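# Flip a clear plastic sheet across an open card holder

## Task

An open card holder lies on the table; on the pages of the half that carries the strap sits a clear plastic sheet attached at the spine like a page. Turn that sheet over to the opposite half so it ends up lying flat and fully spread there. The holder must stay open and flat on the table. At no moment may any stack of pages, alone or together with the entire holder, be raised to a steep angle. Everything has to settle shortly after the robot stops, and the result only counts if nothing depends on the robot holding it. Finish by releasing and moving the grippers away.

## Robot and tools

ROBOT. Two arms, left_arm and right_arm, each with a two-finger gripper. Their bases sit at roughly (+0.005, +0.323, +0.021) m for left_arm and (-0.007, -0.283, +0.020) m for right_arm, both nearly unrotated. So left_arm lives on the +y side. The names say nothing about the left or right of any picture.

FRAME. All poses use one scene frame: origin at table-top height, midway between the arms and a few centimetres behind the near table edge; +x runs out across the table, +z points up. Positions are in metres. Orientations are quaternions written w, x, y, z. On a gripper, the fingers extend along its own +z and spread along its own y. The reported end_effector_position is the spot between the finger pads, about 1 cm short of the tips.

ROW FORMAT (used by both motion tools). Sixteen numbers: left_arm x, y, z, qw, qx, qy, qz, opening, then the same eight for right_arm. Both arms are always included, even if only one should move. x, y, z and the quaternion form an absolute target pose in the scene frame, not an offset. Opening runs from -1 (closed) to +1 (fully open, 0.093 m). To keep an arm still, resend its last reported position and quaternion plus the opening it should hold. To hold orientation steady, repeat the same quaternion in every row rather than copying a drifted reading.

execute_actions: argument actions is a list holding zero or one item. Empty list: just report the state. An action item {"rows": [...], "steps": n} gives 1 to 15 rows and up to 15 steps of 1/30 s each (default 15); each row drives one step and the final row repeats to fill the rest. A wait item {"steps": n} (up to 300) sends nothing and returns once n steps have passed since the previous result, your thinking time included. Optional pictures (true/false). A target lying over 0.6 m from the arm's last reported position along any gripper axis is refused and nothing is sent.

move: target is one 16-number row as above (absolute poses). speed is the top path speed in m/s, 0.002 to 0.5, default 0.25; rotation is capped at twice that in rad/s. Each gripper travels a straight line toward its pose, both finishing together, lasting 0.5 to 10 s (cut off at 10 s). The opening is applied at the start. Paths ignore obstacles and the other arm; grippers trail the path and can overshoot the speed, mostly with the arm stretched out. The result has a "move:" line: done, off_target, moving, held or fault, plus limits such as paced (the sent pose was clipped) or held (a check blocked some steps; the arm may then jump faster). It also gives each gripper's remaining distance to its pose.

wait: seconds, 0 to 10; nothing new is commanded.
zoom_image: camera (cam_high, cam_low, cam_left_wrist, cam_right_wrist; each 504x504) and region [x0, y0, x1, y1] in pixels from the top-left, at most 504 by 504.
read_manual: only returns licence texts; never moves anything.
finished_scene: scene (integer) ends the current scene for good and reports whether the job succeeded.

MOTION LIMITS. Each control step clips the commanded pose to within 70 mm and 16 degrees of the measured one; position wins over orientation if both cannot be met. After an action ends, an arm only continues to its last clipped pose, so check where it stopped and send the remainder. Joint friction can leave a gripper up to about 31 mm off, and very small requests may produce no motion. Elbows cannot fully straighten. Joint ranges (rad): waist -2.618 to 3.054, shoulder 0 to 3.142, elbow 0 to 3.142, wrist pitch and wrist yaw -1.571 to 1.571, wrist roll -2.094 to 2.094.

READING RESULTS. The state line gives each gripper's position and quaternion as left_arm: ... | right_arm: ...; at long reach the printed position may be somewhat off. A "pose unreachable" line means the clearance check altered or stopped the named arm's command; HELD flags steps where that happened. "Hand target" shows where the controller is currently steering each gripper. grip_measured is the finger motor on the opening scale: pads meet near -0.94 and each millimetre of object width adds about 0.0208, with a fixed per-gripper error up to about 0.02. Grip force rises the further your number lies below the object's width reading; keep sending the same number to keep holding. Thin parts under about 5 mm get less force. The Joint positions list ends with the gap in metres (never below zero). Joint torques are raw drive outputs with offsets and noise. MOTOR HOT appears from 75 °C; at 90 °C that arm halts for 10 s; at 100 °C it goes limp and drops. FAULT lines report any stop.

CAUTIONS. A bar below the bases and a plate behind it rise up to about 3 cm above the table with no warning on contact. Keep the arms from striking or pushing each other. Do not knock rigid items off the table. Fast contact hits harder, and a target set deep beyond a surface pushes harder; approach the holder gently. Avoid drops, slips and slams. For this job, pinch only the sheet's free edge, lift it low and sweep it across the spine rather than raising any page stack or the holder steeply, lay it flat on the other half, then open the fingers and withdraw so nothing rests on the robot.

Each tool is called as name([rows], argument=value, ...), one row to a line, values as JSON.

## Session

execute_actions(actions=[])

Scene clock: 0.00 s of 4800.00 s.
left_arm: end_effector_position=(+0.3797, +0.3158, +0.4176) grip_measured=+0.987 end_effector_quat_wxyz=(+0.704, +0.013, +0.710, -0.007) | right_arm: end_effector_position=(+0.3551, -0.2932, +0.4309) grip_measured=+0.984 end_effector_quat_wxyz=(+0.713, +0.009, +0.701, -0.032)
Joint positions: left_arm=[-0.001  1.036  1.031 -0.001  0.005  0.014  0.093] | right_arm=[-0.003  1.041  1.048 -0.015  0.015 -0.014  0.092]
Joint velocities: left_arm=[-0.002 -0.007 -0.007 -0.066 -0.037 -0.022 -0.001] | right_arm=[-0.012 -0.007 -0.002 -0.051  0.066 -0.007  0.001]
Joint torques (N m, as the arm reports them, + toward a larger angle): no reading
Hand target (left_arm): +0.380, +0.316, +0.418; +0.704, +0.013, +0.710, -0.007
Hand target (right_arm): +0.355, -0.293, +0.431; +0.713, +0.009, +0.701, -0.032

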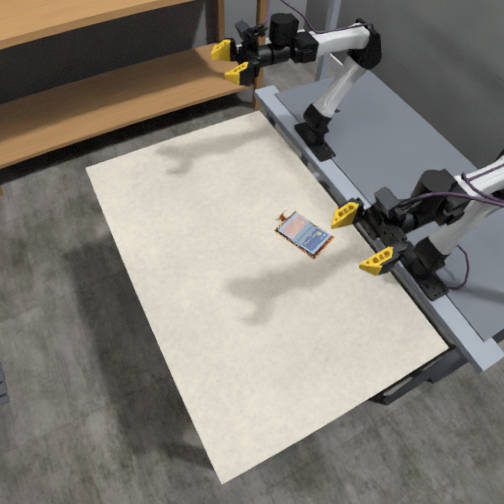

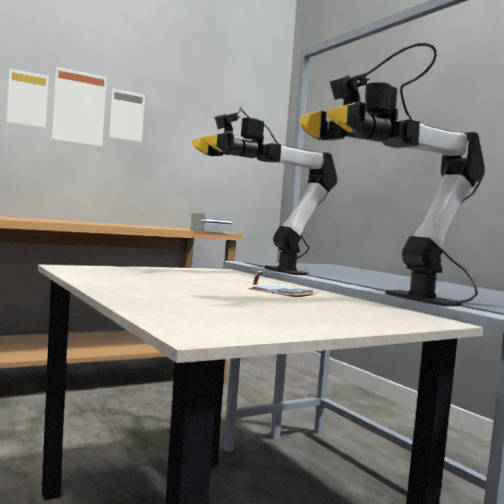

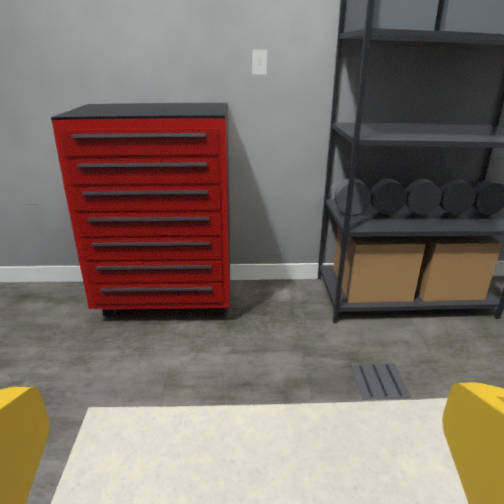

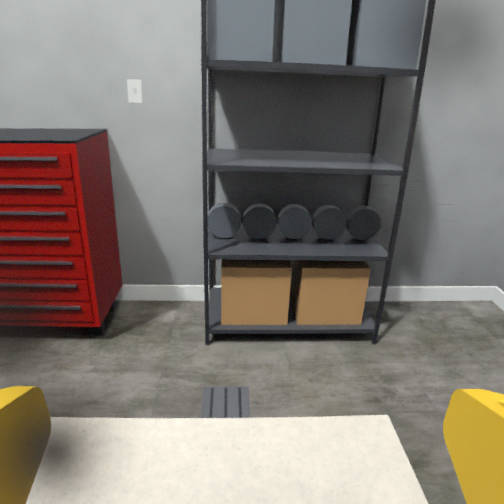

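zoom_image(camera="cam_high", region=[250, 190, 350, 280])

zoom_image(camera="cam_low", region=[230, 255, 330, 315])

Region (250, 190, 350, 280) of cam_high's 504x504 image, scaled by 5.040, with more detail than that image has; it fills the top 454 rows of this view, and the rest is white.

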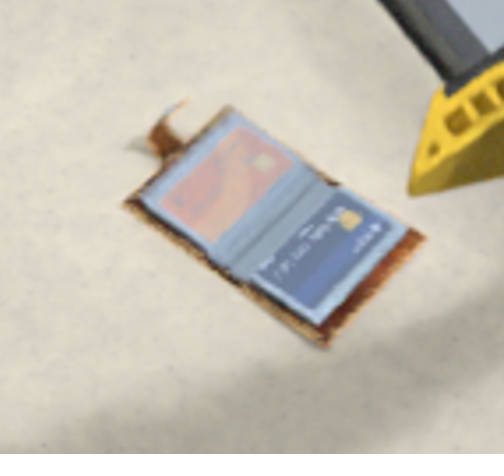

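Region (230, 255, 330, 315) of cam_low's 504x504 image, scaled by 5.040, with more detail than that image has; it fills the top 302 rows of this view, and the rest is white.

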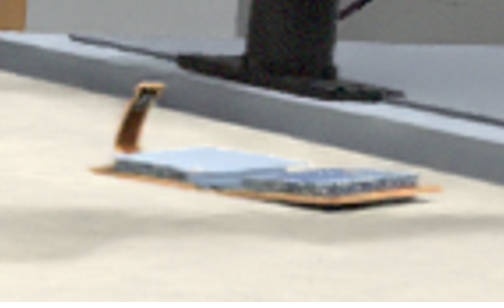

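move(target=[0.22, 0.07, 0.16, 0, 0, 1, 0, 1, 0.3551, -0.2932, 0.4309, 0.713, 0.009, 0.701, -0.032, 1], speed=0.3)

Scene clock: 16.27 s of 4800.00 s.
left_arm: end_effector_position=(+0.2200, +0.0790, +0.1603) grip_measured=+0.987 end_effector_quat_wxyz=(+0.001, +0.005, +1.000, -0.003) | right_arm: end_effector_position=(+0.3551, -0.2932, +0.4309) grip_measured=+0.984 end_effector_quat_wxyz=(+0.713, +0.009, +0.701, -0.032)
Joint positions: left_arm=[-0.832  1.771  1.566 -1.361 -0.006 -0.845  0.093] | right_arm=[-0.003  1.041  1.048 -0.015  0.015 -0.014  0.092]
Joint velocities: left_arm=[-0.007  0.007 -0.017  0.066 -0.037 -0.051  0.   ] | right_arm=[-0.002  0.007 -0.002 -0.022 -0.007  0.007  0.001]
Joint torques (N m, as the arm reports them, + toward a larger angle): left_arm=[-0.61 -8.58  9.47  0.21 -0.05 -0.07] | right_arm=[ 0.29 -2.94  7.53  2.49 -0.13  0.  ]
Hand target (left_arm): +0.219, +0.074, +0.163; -0.001, +0.005, +1.000, -0.007
Hand target (right_arm): +0.355, -0.293, +0.431; +0.713, +0.009, +0.701, -0.032
Off the commanded pose (left_arm): 0.009 m, 1 deg.
Off the commanded pose (right_arm): 0.000 m, 0 deg.
After step 90, 10.10 s passed at rest.
move: done

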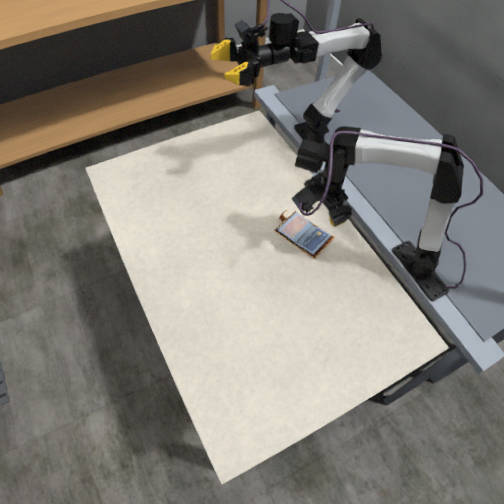

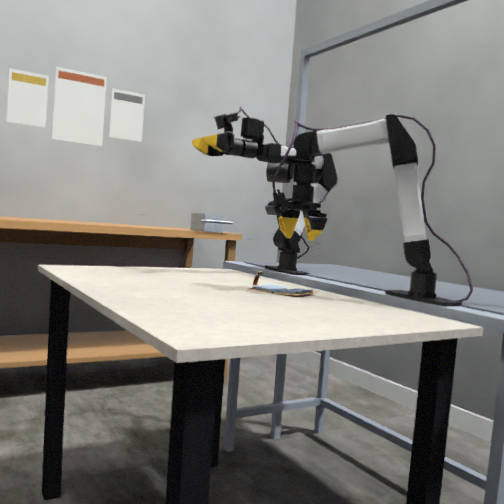

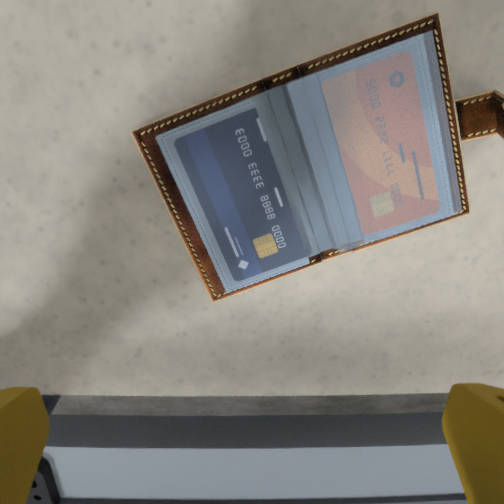

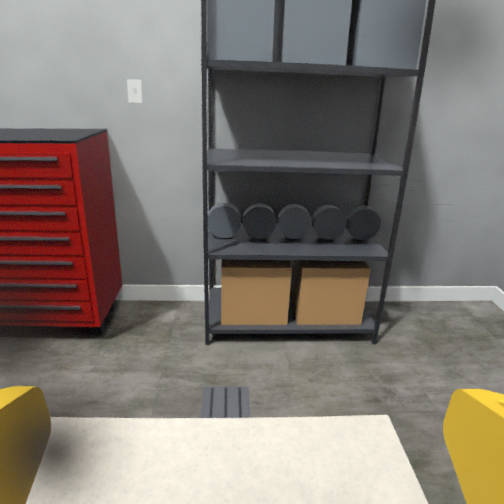

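zoom_image(camera="cam_left_wrist", region=[254, 0, 504, 280])

Region (254, 0, 504, 280) of cam_left_wrist's 504x504 image, scaled by 1.800, with more detail than that image has; it fills the left 450 columns of this view, and the rest is white.

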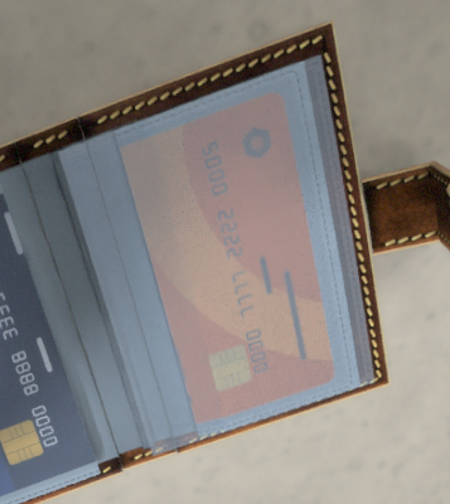

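move(target=[0.2, 0.25, 0.2, 0, 0, 1, 0, -1, 0.298, -0.035, 0.10, -0.0609, -0.1673, 0.9247, 0.3365, -0.1], speed=0.25)

Scene clock: 97.87 s of 4800.00 s.
left_arm: end_effector_position=(+0.2060, +0.2431, +0.2004) grip_measured=-1.000 end_effector_quat_wxyz=(+0.005, -0.001, +1.000, -0.004) | right_arm: end_effector_position=(+0.3005, -0.0364, +0.1043) grip_measured=-0.098 end_effector_quat_wxyz=(-0.048, -0.179, +0.924, +0.334)
Joint positions: left_arm=[-0.365  1.361  1.322 -1.516 -0.004 -0.389  0.   ] | right_arm=[ 0.424  2.009  1.486 -1.022 -0.716  0.018  0.04 ]
Joint velocities: left_arm=[ 0.007 -0.007  0.007 -0.007 -0.007  0.081  0.   ] | right_arm=[ 0.007 -0.017  0.007  0.037 -0.037  0.022 -0.   ]
Joint torques (N m, as the arm reports them, + toward a larger angle): left_arm=[ 0.65 -6.73  5.61  0.23 -0.07  0.1 ] | right_arm=[ 0.62 -8.73  7.16  0.4  -0.59 -0.11]
Hand target (left_arm): +0.200, +0.248, +0.199; -0.000, -0.000, +1.000, -0.002
Hand target (right_arm): +0.299, -0.035, +0.102; -0.058, -0.181, +0.923, +0.334
Off the commanded pose (left_arm): 0.009 m, 1 deg.
Off the commanded pose (right_arm): 0.005 m, 2 deg.
After step 90, 74.30 s passed at rest.
move: done

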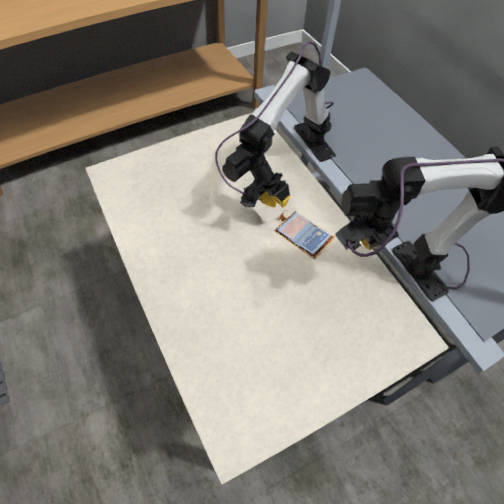

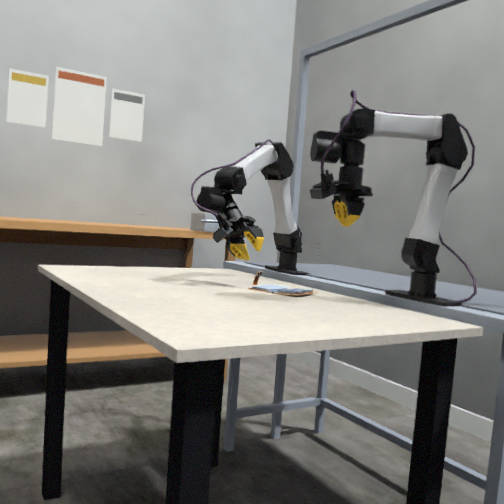

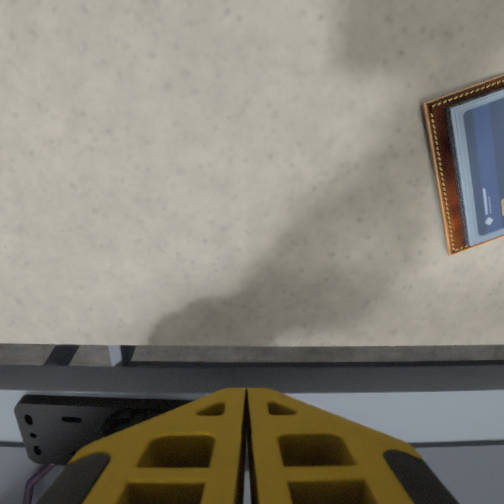

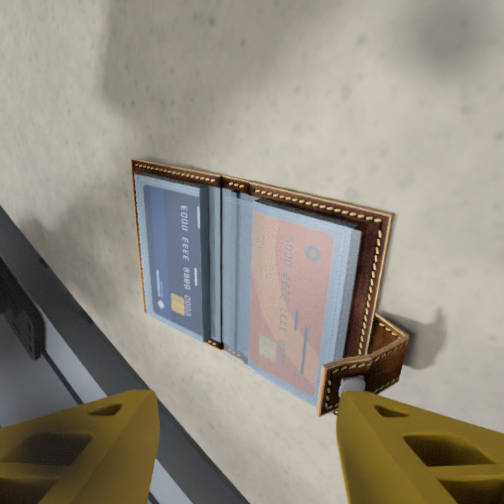

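zoom_image(camera="cam_right_wrist", region=[280, 180, 430, 430])

Region (280, 180, 430, 430) of cam_right_wrist's 504x504 image, scaled by 2.016, with more detail than that image has; it fills the left 302 columns of this view, and the rest is white.

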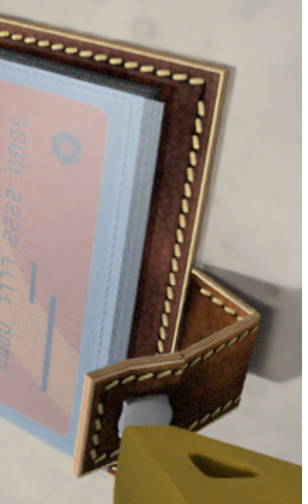

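move(target=[0.2, 0.25, 0.2, 0, 0, 1, 0, -1, 0.298, -0.014, 0.05, -0.0609, -0.1673, 0.9247, 0.3365, -0.1], speed=0.05)

Scene clock: 125.03 s of 4800.00 s.
left_arm: end_effector_position=(+0.2051, +0.2450, +0.2003) grip_measured=-1.000 end_effector_quat_wxyz=(+0.003, +0.000, +1.000, -0.003) | right_arm: end_effector_position=(+0.3031, -0.0140, +0.0626) grip_measured=-0.098 end_effector_quat_wxyz=(-0.047, -0.175, +0.923, +0.338)
Joint positions: left_arm=[-0.359  1.361  1.322 -1.522 -0.004 -0.381  0.   ] | right_arm=[ 0.476  2.085  1.421 -0.826 -0.721  0.099  0.04 ]
Joint velocities: left_arm=[-0.012 -0.002  0.002 -0.022 -0.022  0.007  0.   ] | right_arm=[-0.007  0.012 -0.012 -0.051 -0.007 -0.051  0.001]
Joint torques (N m, as the arm reports them, + toward a larger angle): left_arm=[ 0.61 -6.66  6.05  0.21 -0.11  0.1 ] | right_arm=[ 0.77 -8.94  4.29  0.86 -0.6   0.07]
Hand target (left_arm): +0.200, +0.250, +0.200; -0.000, -0.000, +1.000, -0.000
Hand target (right_arm): +0.298, -0.014, +0.050; -0.061, -0.167, +0.925, +0.336
Off the commanded pose (left_arm): 0.007 m, 0 deg.
Off the commanded pose (right_arm): 0.014 m, 2 deg.
After step 90, 22.57 s passed at rest.
move: off_target (right_arm)

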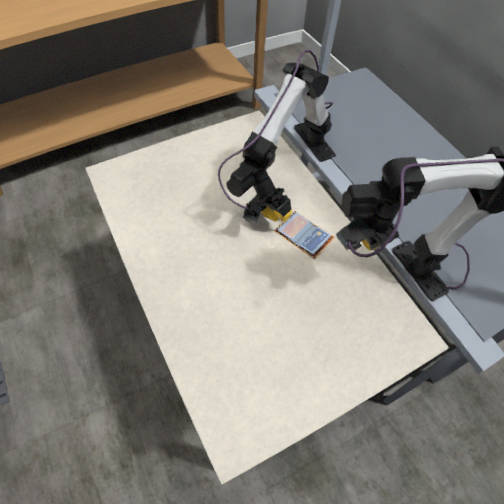

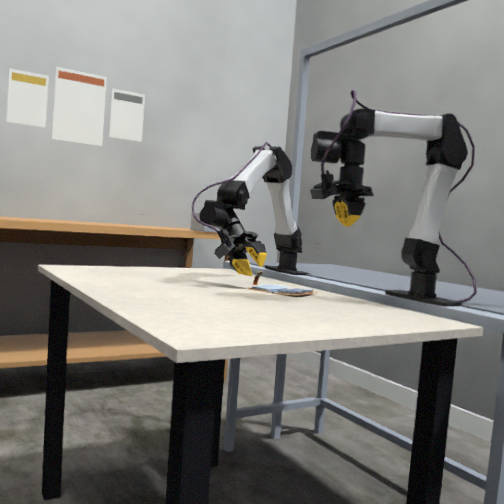

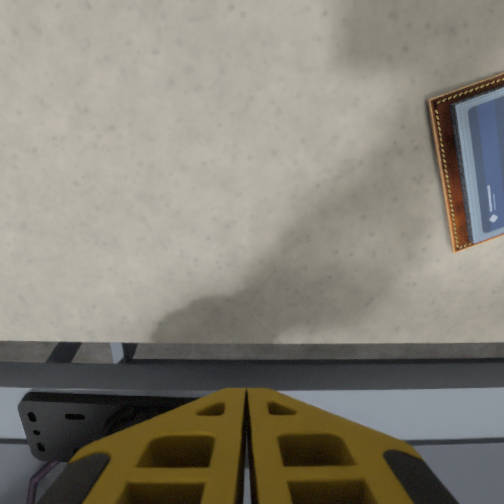

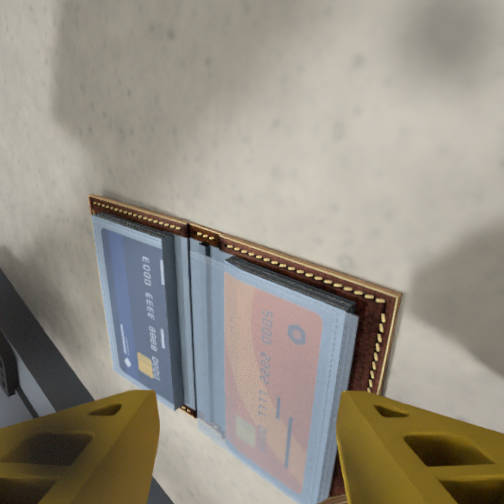

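zoom_image(camera="cam_low", region=[210, 230, 330, 310])

Region (210, 230, 330, 310) of cam_low's 504x504 image, scaled by 4.200, with more detail than that image has.

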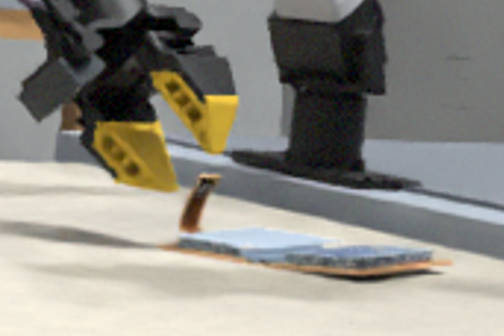

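move(target=[0.2, 0.25, 0.2, 0, 0, 1, 0, -1, 0.295, -0.0175, 0.022, -0.0609, -0.1673, 0.9247, 0.3365, -0.1], speed=0.03)

Scene clock: 139.90 s of 4800.00 s.
left_arm: end_effector_position=(+0.2050, +0.2450, +0.2003) grip_measured=-1.000 end_effector_quat_wxyz=(+0.002, +0.000, +1.000, -0.003) | right_arm: end_effector_position=(+0.3001, -0.0161, +0.0351) grip_measured=-0.098 end_effector_quat_wxyz=(-0.048, -0.174, +0.923, +0.338)
Joint positions: left_arm=[-0.359  1.361  1.322 -1.523 -0.004 -0.381  0.   ] | right_arm=[ 0.476  2.121  1.355 -0.727 -0.722  0.1    0.04 ]
Joint velocities: left_arm=[-0.007  0.007  0.002  0.081 -0.066 -0.081  0.   ] | right_arm=[-0.007 -0.007 -0.002  0.007  0.037  0.037 -0.001]
Joint torques (N m, as the arm reports them, + toward a larger angle): left_arm=[ 0.65 -6.63  6.04  0.22 -0.13  0.08] | right_arm=[ 0.47 -8.87  4.05  0.82 -0.59  0.04]
Hand target (left_arm): +0.200, +0.250, +0.200; -0.000, -0.000, +1.000, +0.000
Hand target (right_arm): +0.295, -0.018, +0.022; -0.061, -0.168, +0.925, +0.336
Off the commanded pose (left_arm): 0.007 m, 0 deg.
Off the commanded pose (right_arm): 0.014 m, 2 deg.
After step 90, 10.17 s passed at rest.
move: off_target (right_arm)

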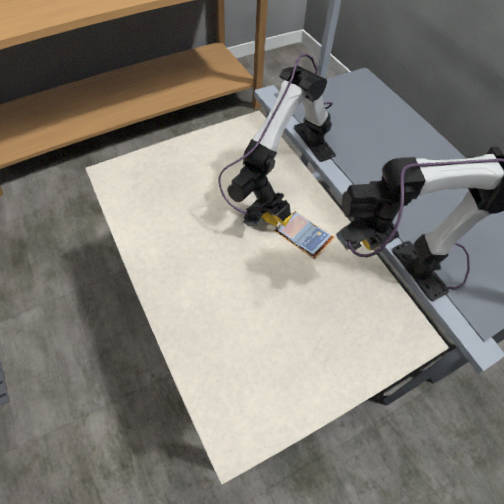

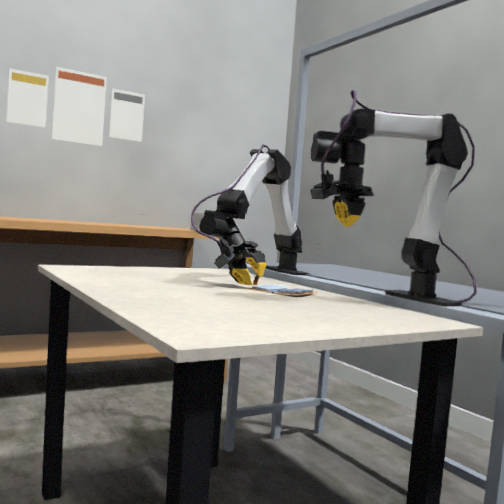

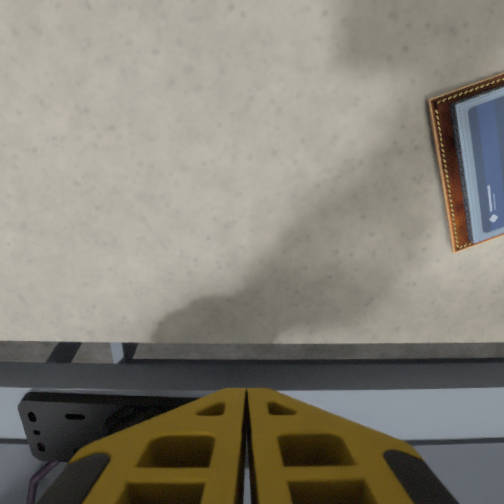

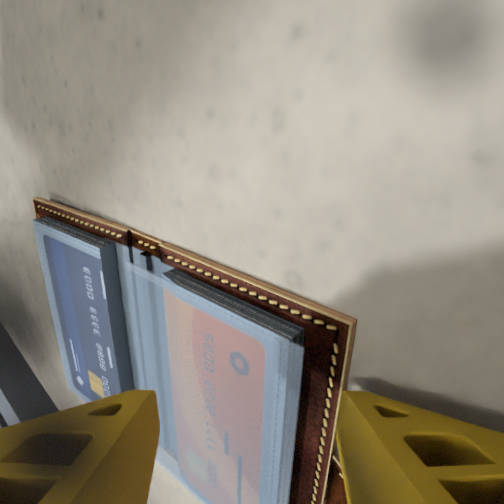

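move(target=[0.2, 0.25, 0.2, 0, 0, 1, 0, -1, 0.295, -0.0175, 0.015, -0.0609, -0.1673, 0.9247, 0.3365, -0.1], speed=0.02)

zoom_image(camera="cam_low", region=[220, 250, 310, 305])

Scene clock: 153.87 s of 4800.00 s.
left_arm: end_effector_position=(+0.2050, +0.2450, +0.2003) grip_measured=-1.000 end_effector_quat_wxyz=(+0.002, +0.000, +1.000, -0.003) | right_arm: end_effector_position=(+0.3003, -0.0161, +0.0275) grip_measured=-0.098 end_effector_quat_wxyz=(-0.048, -0.174, +0.923, +0.339)
Joint positions: left_arm=[-0.359  1.361  1.322 -1.523 -0.004 -0.381  0.   ] | right_arm=[ 0.476  2.136  1.344 -0.701 -0.723  0.1    0.04 ]
Joint velocities: left_arm=[-0.002  0.002 -0.007 -0.007  0.007 -0.051  0.   ] | right_arm=[-0.002  0.007 -0.017 -0.037  0.007 -0.022 -0.001]
Joint torques (N m, as the arm reports them, + toward a larger angle): left_arm=[ 0.64 -6.6   6.08  0.22 -0.1   0.09] | right_arm=[ 0.52 -8.94  3.98  0.85 -0.6   0.05]
Hand target (left_arm): +0.200, +0.250, +0.200; -0.000, -0.000, +1.000, -0.000
Hand target (right_arm): +0.295, -0.018, +0.015; -0.061, -0.167, +0.925, +0.337
Off the commanded pose (left_arm): 0.007 m, 0 deg.
Off the commanded pose (right_arm): 0.014 m, 2 deg.
After step 90, 9.50 s passed at rest.
move: off_target (right_arm)

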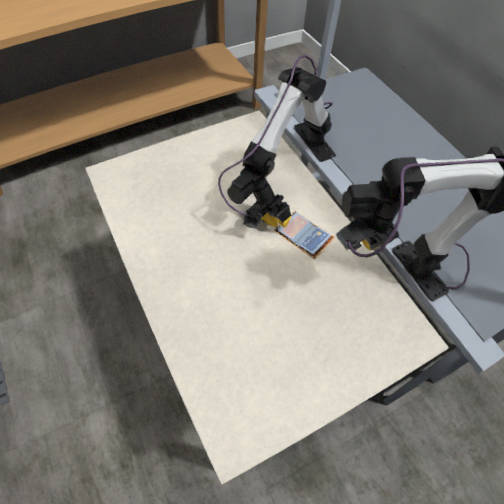

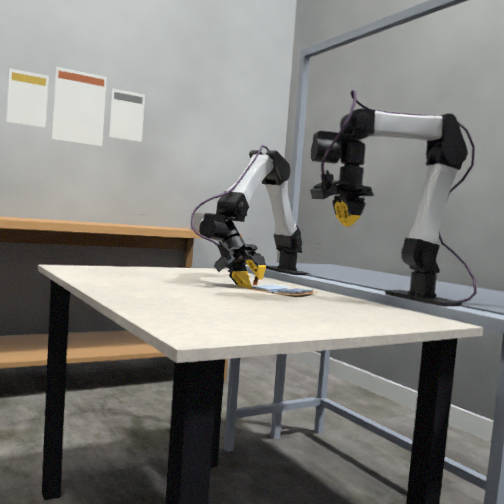

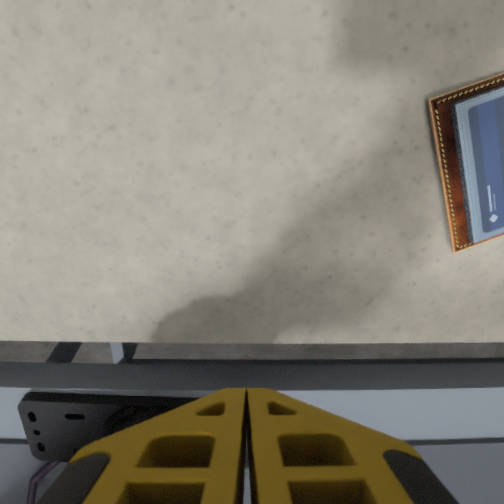

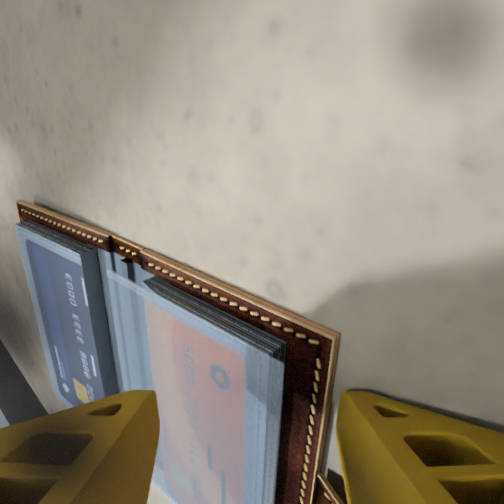

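Region (220, 250, 310, 305) of cam_low's 504x504 image, scaled by 5.600, with more detail than that image has.

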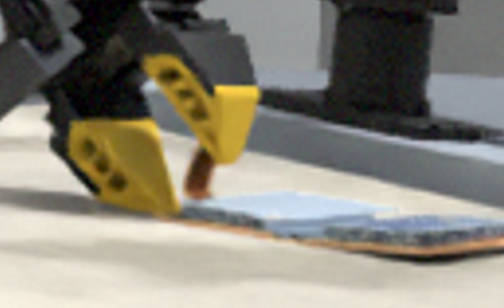

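move(target=[0.2, 0.25, 0.2, 0, 0, 1, 0, -1, 0.291, -0.0065, 0.015, -0.0609, -0.1673, 0.9247, 0.3365, -0.1], speed=0.01)

zoom_image(camera="cam_low", region=[220, 250, 310, 305])

Scene clock: 161.73 s of 4800.00 s.
left_arm: end_effector_position=(+0.2050, +0.2450, +0.2003) grip_measured=-1.000 end_effector_quat_wxyz=(+0.002, +0.000, +1.000, -0.003) | right_arm: end_effector_position=(+0.2982, -0.0053, +0.0277) grip_measured=-0.098 end_effector_quat_wxyz=(-0.046, -0.175, +0.923, +0.341)
Joint positions: left_arm=[-0.359  1.361  1.322 -1.523 -0.004 -0.381  0.   ] | right_arm=[ 0.503  2.136  1.344 -0.672 -0.723  0.136  0.04 ]
Joint velocities: left_arm=[-0.002  0.002  0.002  0.037 -0.037  0.022  0.   ] | right_arm=[ 0.007 -0.002  0.017 -0.051 -0.081 -0.051  0.   ]
Joint torques (N m, as the arm reports them, + toward a larger angle): left_arm=[ 0.64 -6.59  6.04  0.22 -0.12  0.1 ] | right_arm=[ 0.81 -9.17  3.74  0.9  -0.57  0.09]
Hand target (left_arm): +0.200, +0.250, +0.200; -0.000, -0.000, +1.000, -0.000
Hand target (right_arm): +0.291, -0.007, +0.015; -0.061, -0.167, +0.925, +0.336
Off the commanded pose (left_arm): 0.007 m, 0 deg.
Off the commanded pose (right_arm): 0.015 m, 2 deg.
After step 90, 2.80 s passed at rest.
move: off_target (right_arm)

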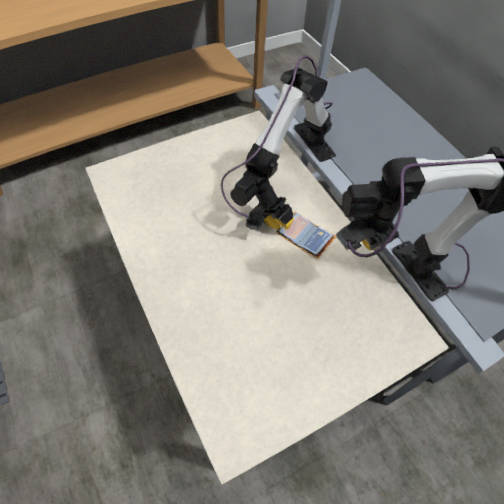

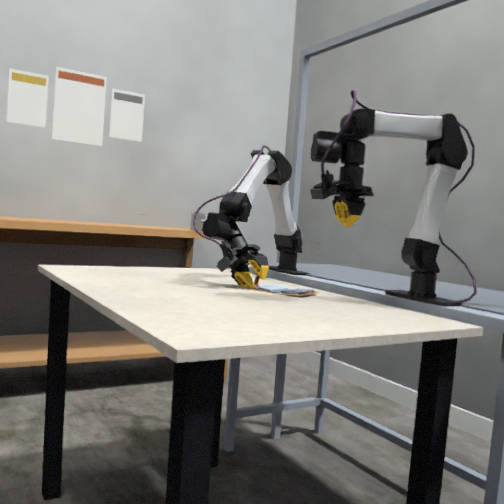

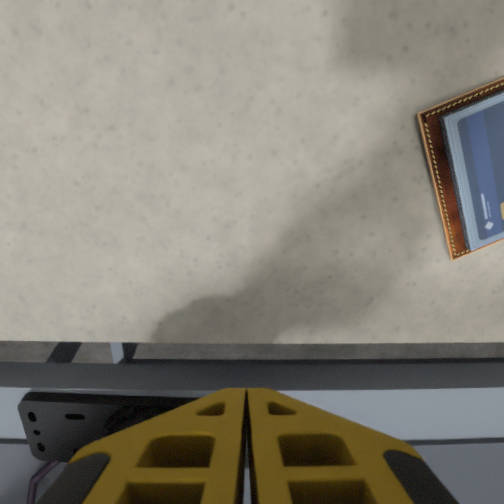

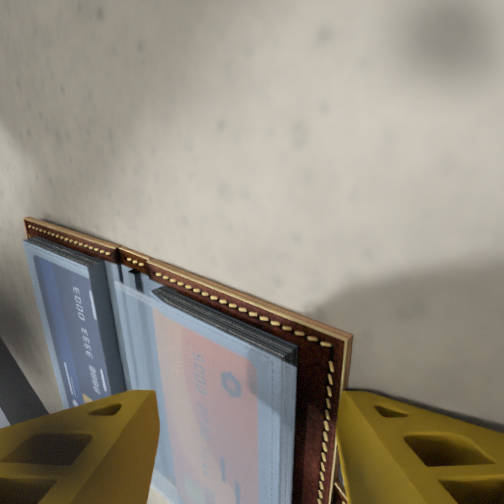

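Region (220, 250, 310, 305) of cam_low's 504x504 image, scaled by 5.600, with more detail than that image has.

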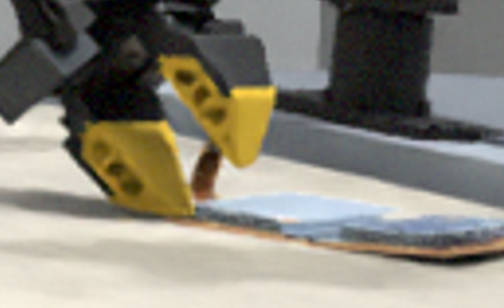

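move(target=[0.218, 0.098, 0.06, 0, -0.4226, 0.9063, 0, -1, 0.2935, -0.013, 0.015, -0.0609, -0.1673, 0.9247, 0.3365, -0.1], speed=0.15)

Scene clock: 181.63 s of 4800.00 s.
left_arm: end_effector_position=(+0.2185, +0.1027, +0.0655) grip_measured=-1.000 end_effector_quat_wxyz=(-0.002, -0.422, +0.907, -0.001) | right_arm: end_effector_position=(+0.2982, -0.0053, +0.0277) grip_measured=-0.098 end_effector_quat_wxyz=(-0.046, -0.176, +0.922, +0.341)
Joint positions: left_arm=[-0.781  1.761  1.172 -0.982 -0.004 -1.675  0.   ] | right_arm=[ 0.503  2.136  1.344 -0.672 -0.723  0.134  0.04 ]
Joint velocities: left_arm=[-0.007  0.007  0.012 -0.007 -0.007 -0.037  0.   ] | right_arm=[-0.012 -0.017  0.007 -0.051  0.007 -0.037  0.   ]
Joint torques (N m, as the arm reports them, + toward a larger angle): left_arm=[-0.64 -7.7   7.08  0.3  -0.17 -0.07] | right_arm=[-0.81 -9.06  3.93  0.74 -0.59 -0.11]
Hand target (left_arm): +0.218, +0.100, +0.061; +0.000, -0.423, +0.906, +0.001
Hand target (right_arm): +0.293, -0.013, +0.015; -0.061, -0.167, +0.925, +0.337
Off the commanded pose (left_arm): 0.007 m, 0 deg.
Off the commanded pose (right_arm): 0.016 m, 2 deg.
After step 90, 13.47 s passed at rest.
move: off_target (right_arm)

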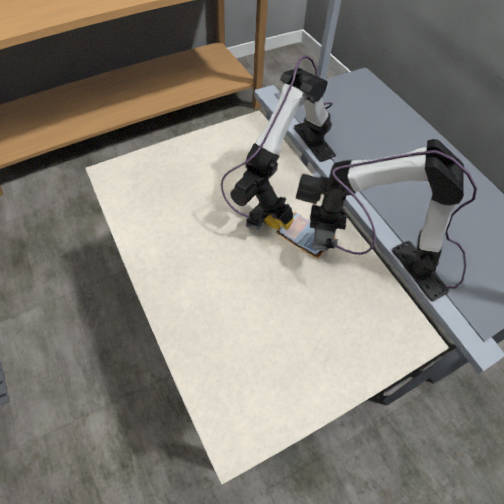

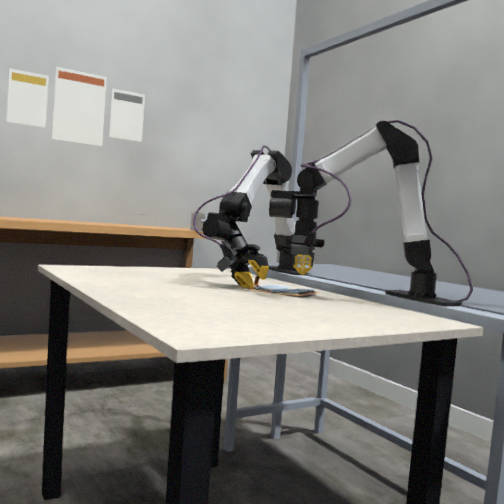

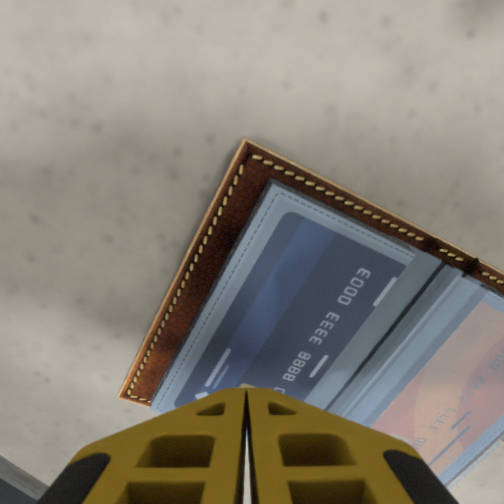

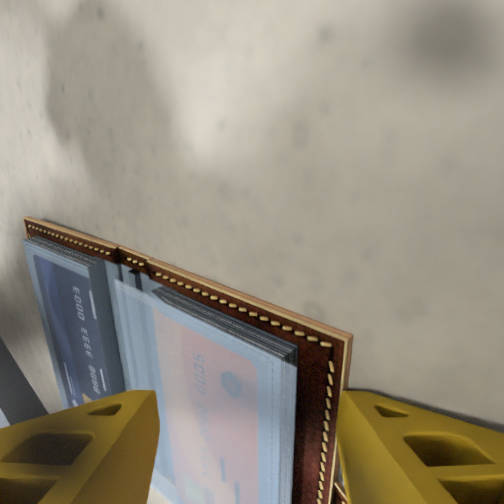

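move(target=[0.218, 0.098, 0.022, 0, -0.4226, 0.9063, 0, -1, 0.2955, -0.019, 0.015, -0.0609, -0.1673, 0.9247, 0.3365, -0.1], speed=0.03)

zoom_image(camera="cam_low", region=[220, 245, 330, 305])

Scene clock: 186.47 s of 4800.00 s.
left_arm: end_effector_position=(+0.2242, +0.0963, +0.0317) grip_measured=-1.000 end_effector_quat_wxyz=(+0.002, -0.424, +0.906, -0.011) | right_arm: end_effector_position=(+0.3024, -0.0100, +0.0279) grip_measured=-0.098 end_effector_quat_wxyz=(-0.039, -0.179, +0.922, +0.342)
Joint positions: left_arm=[-0.781  1.826  1.106 -0.829 -0.004 -1.68   0.   ] | right_arm=[ 0.488  2.136  1.344 -0.672 -0.723  0.112  0.04 ]
Joint velocities: left_arm=[-0.002 -0.012 -0.002  0.022  0.007  0.037  0.   ] | right_arm=[ 0.002 -0.012  0.002 -0.007 -0.007 -0.081 -0.001]
Joint torques (N m, as the arm reports them, + toward a larger angle): left_arm=[-0.82 -7.8   5.17  0.31 -0.18 -0.07] | right_arm=[-0.92 -8.99  4.07  0.59 -0.6  -0.11]
Hand target (left_arm): +0.218, +0.098, +0.023; +0.000, -0.423, +0.906, +0.000
Hand target (right_arm): +0.295, -0.019, +0.016; -0.061, -0.168, +0.925, +0.337
Off the commanded pose (left_arm): 0.012 m, 1 deg.
Off the commanded pose (right_arm): 0.017 m, 3 deg.
After step 90, 0.03 s passed at rest.
move: off_target (left_arm, right_arm)

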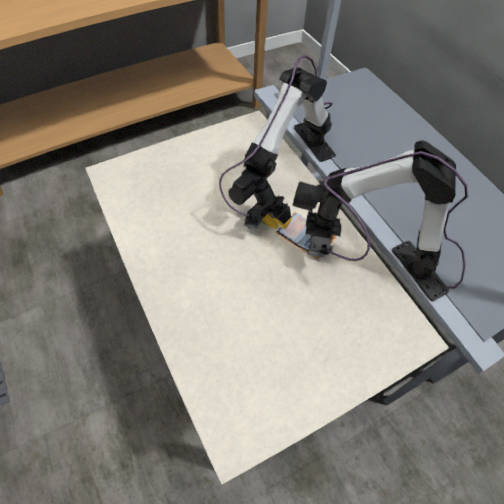

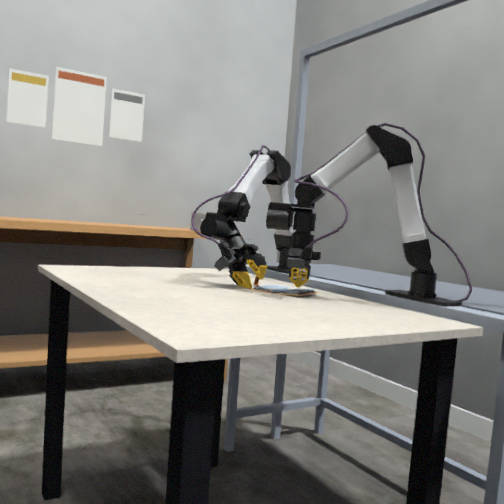

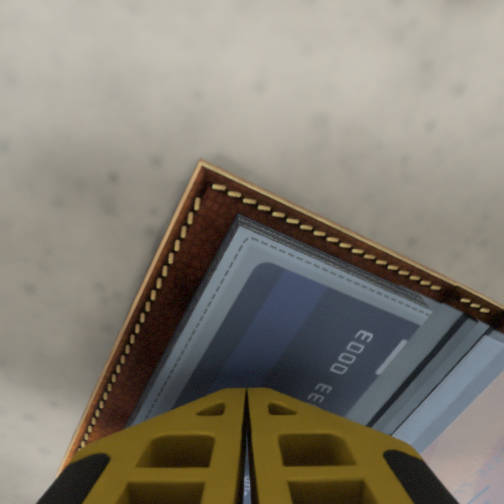

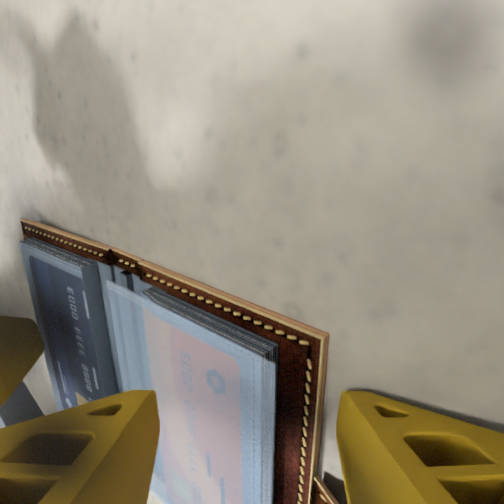

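Region (220, 245, 330, 305) of cam_low's 504x504 image, scaled by 4.582, with more detail than that image has; it fills the top 275 rows of this view, and the rest is white.

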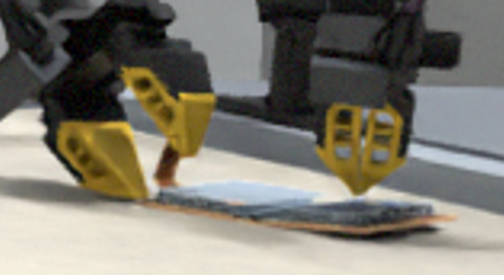

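move(target=[0.218, 0.098, 0.008, 0, -0.4226, 0.9063, 0, -1, 0.2955, -0.019, 0.015, -0.0609, -0.1673, 0.9247, 0.3365, -0.36], speed=0.015)

zoom_image(camera="cam_low", region=[220, 245, 330, 305])

Scene clock: 191.50 s of 4800.00 s.
left_arm: end_effector_position=(+0.2250, +0.0955, +0.0213) grip_measured=-1.000 end_effector_quat_wxyz=(+0.003, -0.424, +0.906, -0.015) | right_arm: end_effector_position=(+0.3024, -0.0100, +0.0279) grip_measured=-0.358 end_effector_quat_wxyz=(-0.039, -0.179, +0.922, +0.342)
Joint positions: left_arm=[-0.781  1.844  1.082 -0.781 -0.004 -1.68   0.   ] | right_arm=[ 0.488  2.136  1.344 -0.672 -0.723  0.112  0.028]
Joint velocities: left_arm=[ 0.002 -0.012 -0.002  0.125 -0.051 -0.051  0.   ] | right_arm=[-0.002  0.022 -0.002  0.022 -0.007 -0.022 -0.001]
Joint torques (N m, as the arm reports them, + toward a larger angle): left_arm=[-0.8  -7.1   4.82  0.44 -0.16 -0.06] | right_arm=[-0.91 -9.    4.05  0.6  -0.6  -0.11]
Hand target (left_arm): +0.218, +0.099, +0.009; -0.000, -0.423, +0.906, +0.000
Hand target (right_arm): +0.295, -0.019, +0.016; -0.061, -0.168, +0.925, +0.337
Off the commanded pose (left_arm): 0.015 m, 2 deg.
Off the commanded pose (right_arm): 0.017 m, 3 deg.
After step 90, 0.13 s passed at rest.
move: off_target (left_arm, right_arm)

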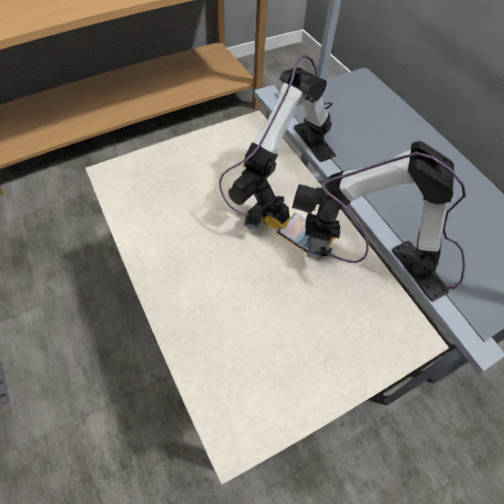

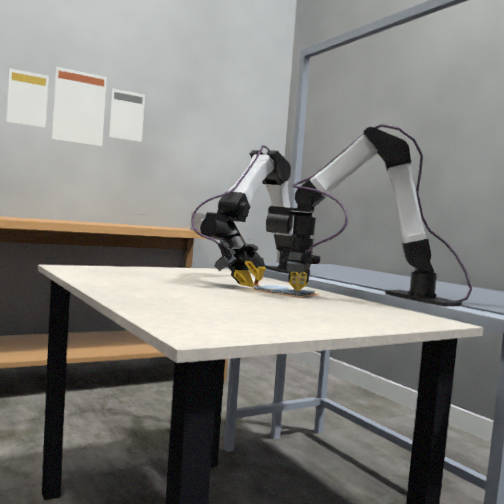

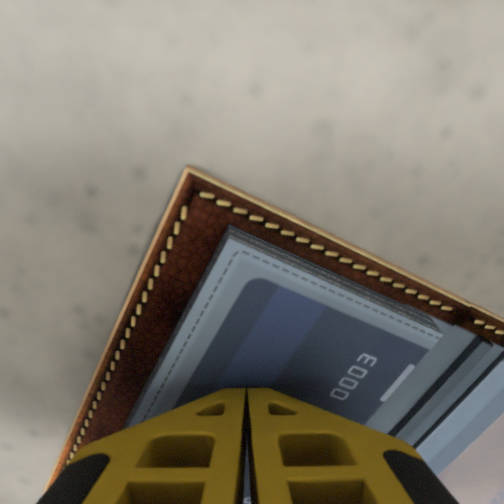

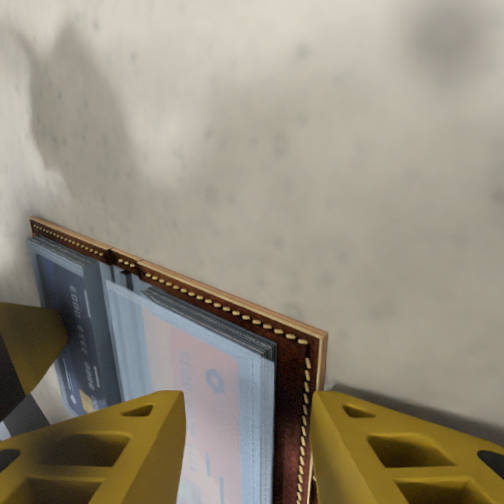

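Region (220, 245, 330, 305) of cam_low's 504x504 image, scaled by 4.582, with more detail than that image has; it fills the top 275 rows of this view, and the rest is white.

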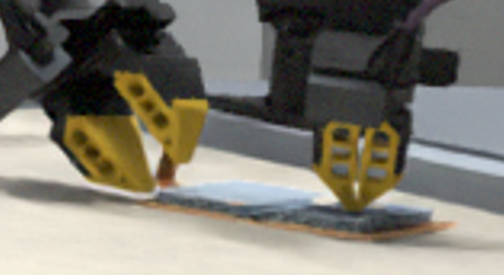

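move(target=[0.218, 0.098, 0.008, 0, -0.4226, 0.9063, 0, -1, 0.2915, -0.003, 0.015, -0.0609, -0.1673, 0.9247, 0.3365, -0.36], speed=0.01)

zoom_image(camera="cam_right_wrist", region=[180, 300, 400, 504])

zoom_image(camera="cam_low", region=[230, 260, 300, 300])

Scene clock: 200.07 s of 4800.00 s.
left_arm: end_effector_position=(+0.2250, +0.0955, +0.0213) grip_measured=-1.000 end_effector_quat_wxyz=(+0.003, -0.424, +0.906, -0.015) | right_arm: end_effector_position=(+0.2964, -0.0024, +0.0277) grip_measured=-0.358 end_effector_quat_wxyz=(-0.048, -0.175, +0.923, +0.341)
Joint positions: left_arm=[-0.781  1.844  1.082 -0.781 -0.004 -1.68   0.   ] | right_arm=[ 0.512  2.136  1.344 -0.668 -0.723  0.146  0.028]
Joint velocities: left_arm=[ 0.007  0.007 -0.007  0.037 -0.066 -0.066  0.   ] | right_arm=[-0.012  0.012 -0.007 -0.066 -0.066 -0.037  0.   ]
Joint torques (N m, as the arm reports them, + toward a larger angle): left_arm=[-0.81 -7.04  4.79  0.43 -0.16 -0.06] | right_arm=[ 0.75 -8.87  4.36  0.9  -0.56  0.08]
Hand target (left_arm): +0.218, +0.098, +0.009; -0.000, -0.423, +0.906, +0.000
Hand target (right_arm): +0.291, -0.003, +0.015; -0.061, -0.168, +0.925, +0.337
Off the commanded pose (left_arm): 0.015 m, 2 deg.
Off the commanded pose (right_arm): 0.014 m, 2 deg.
After step 90, 2.80 s passed at rest.
move: off_target (left_arm, right_arm)

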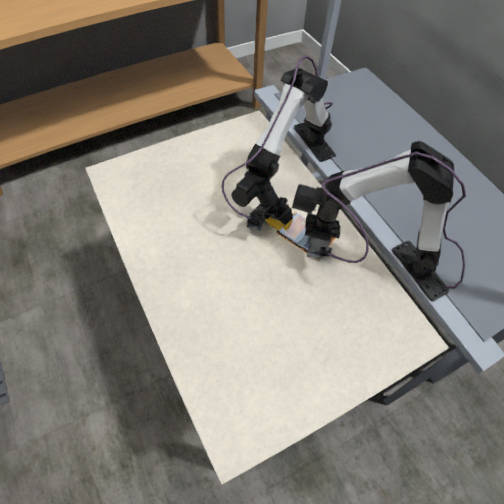

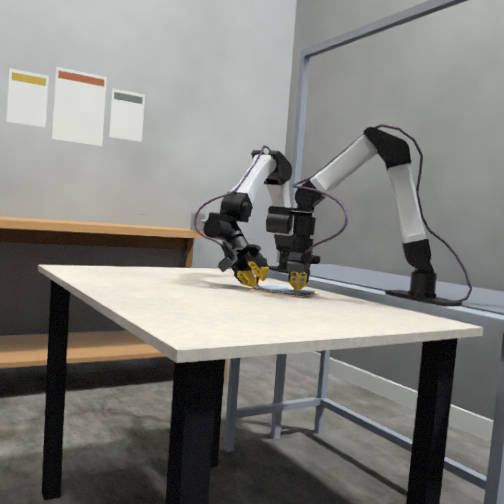

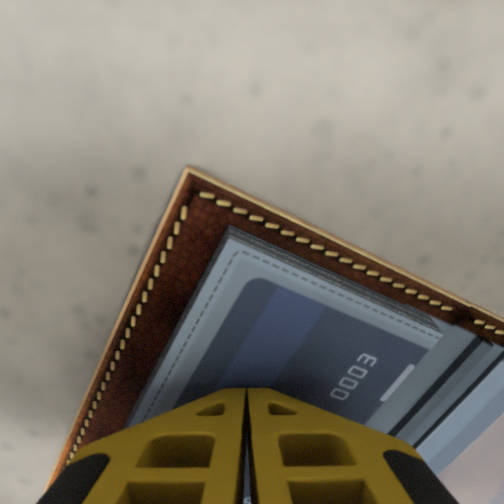

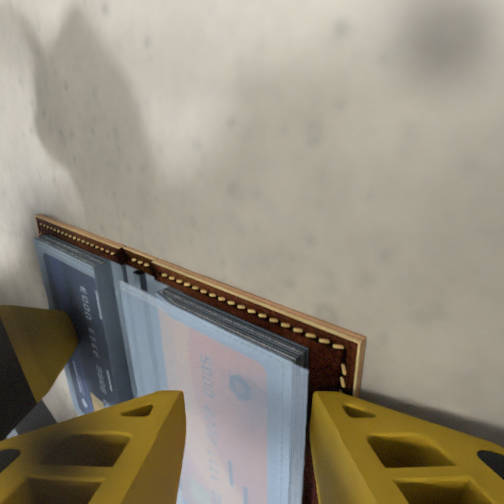

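Region (180, 300, 400, 504) of cam_right_wrist's 504x504 image, scaled by 2.291, with more detail than that image has; it fills the top 467 rows of this view, and the rest is white.

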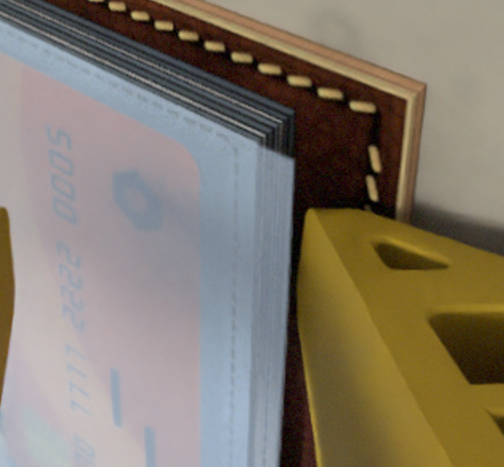

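Region (230, 260, 300, 300) of cam_low's 504x504 image, scaled by 7.200, with more detail than that image has; it fills the top 288 rows of this view, and the rest is white.

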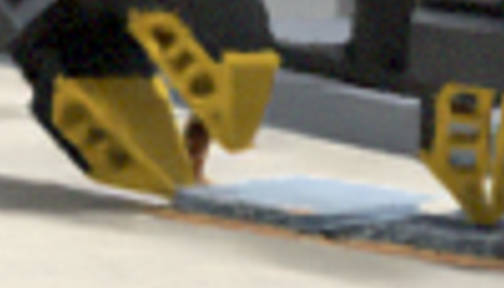

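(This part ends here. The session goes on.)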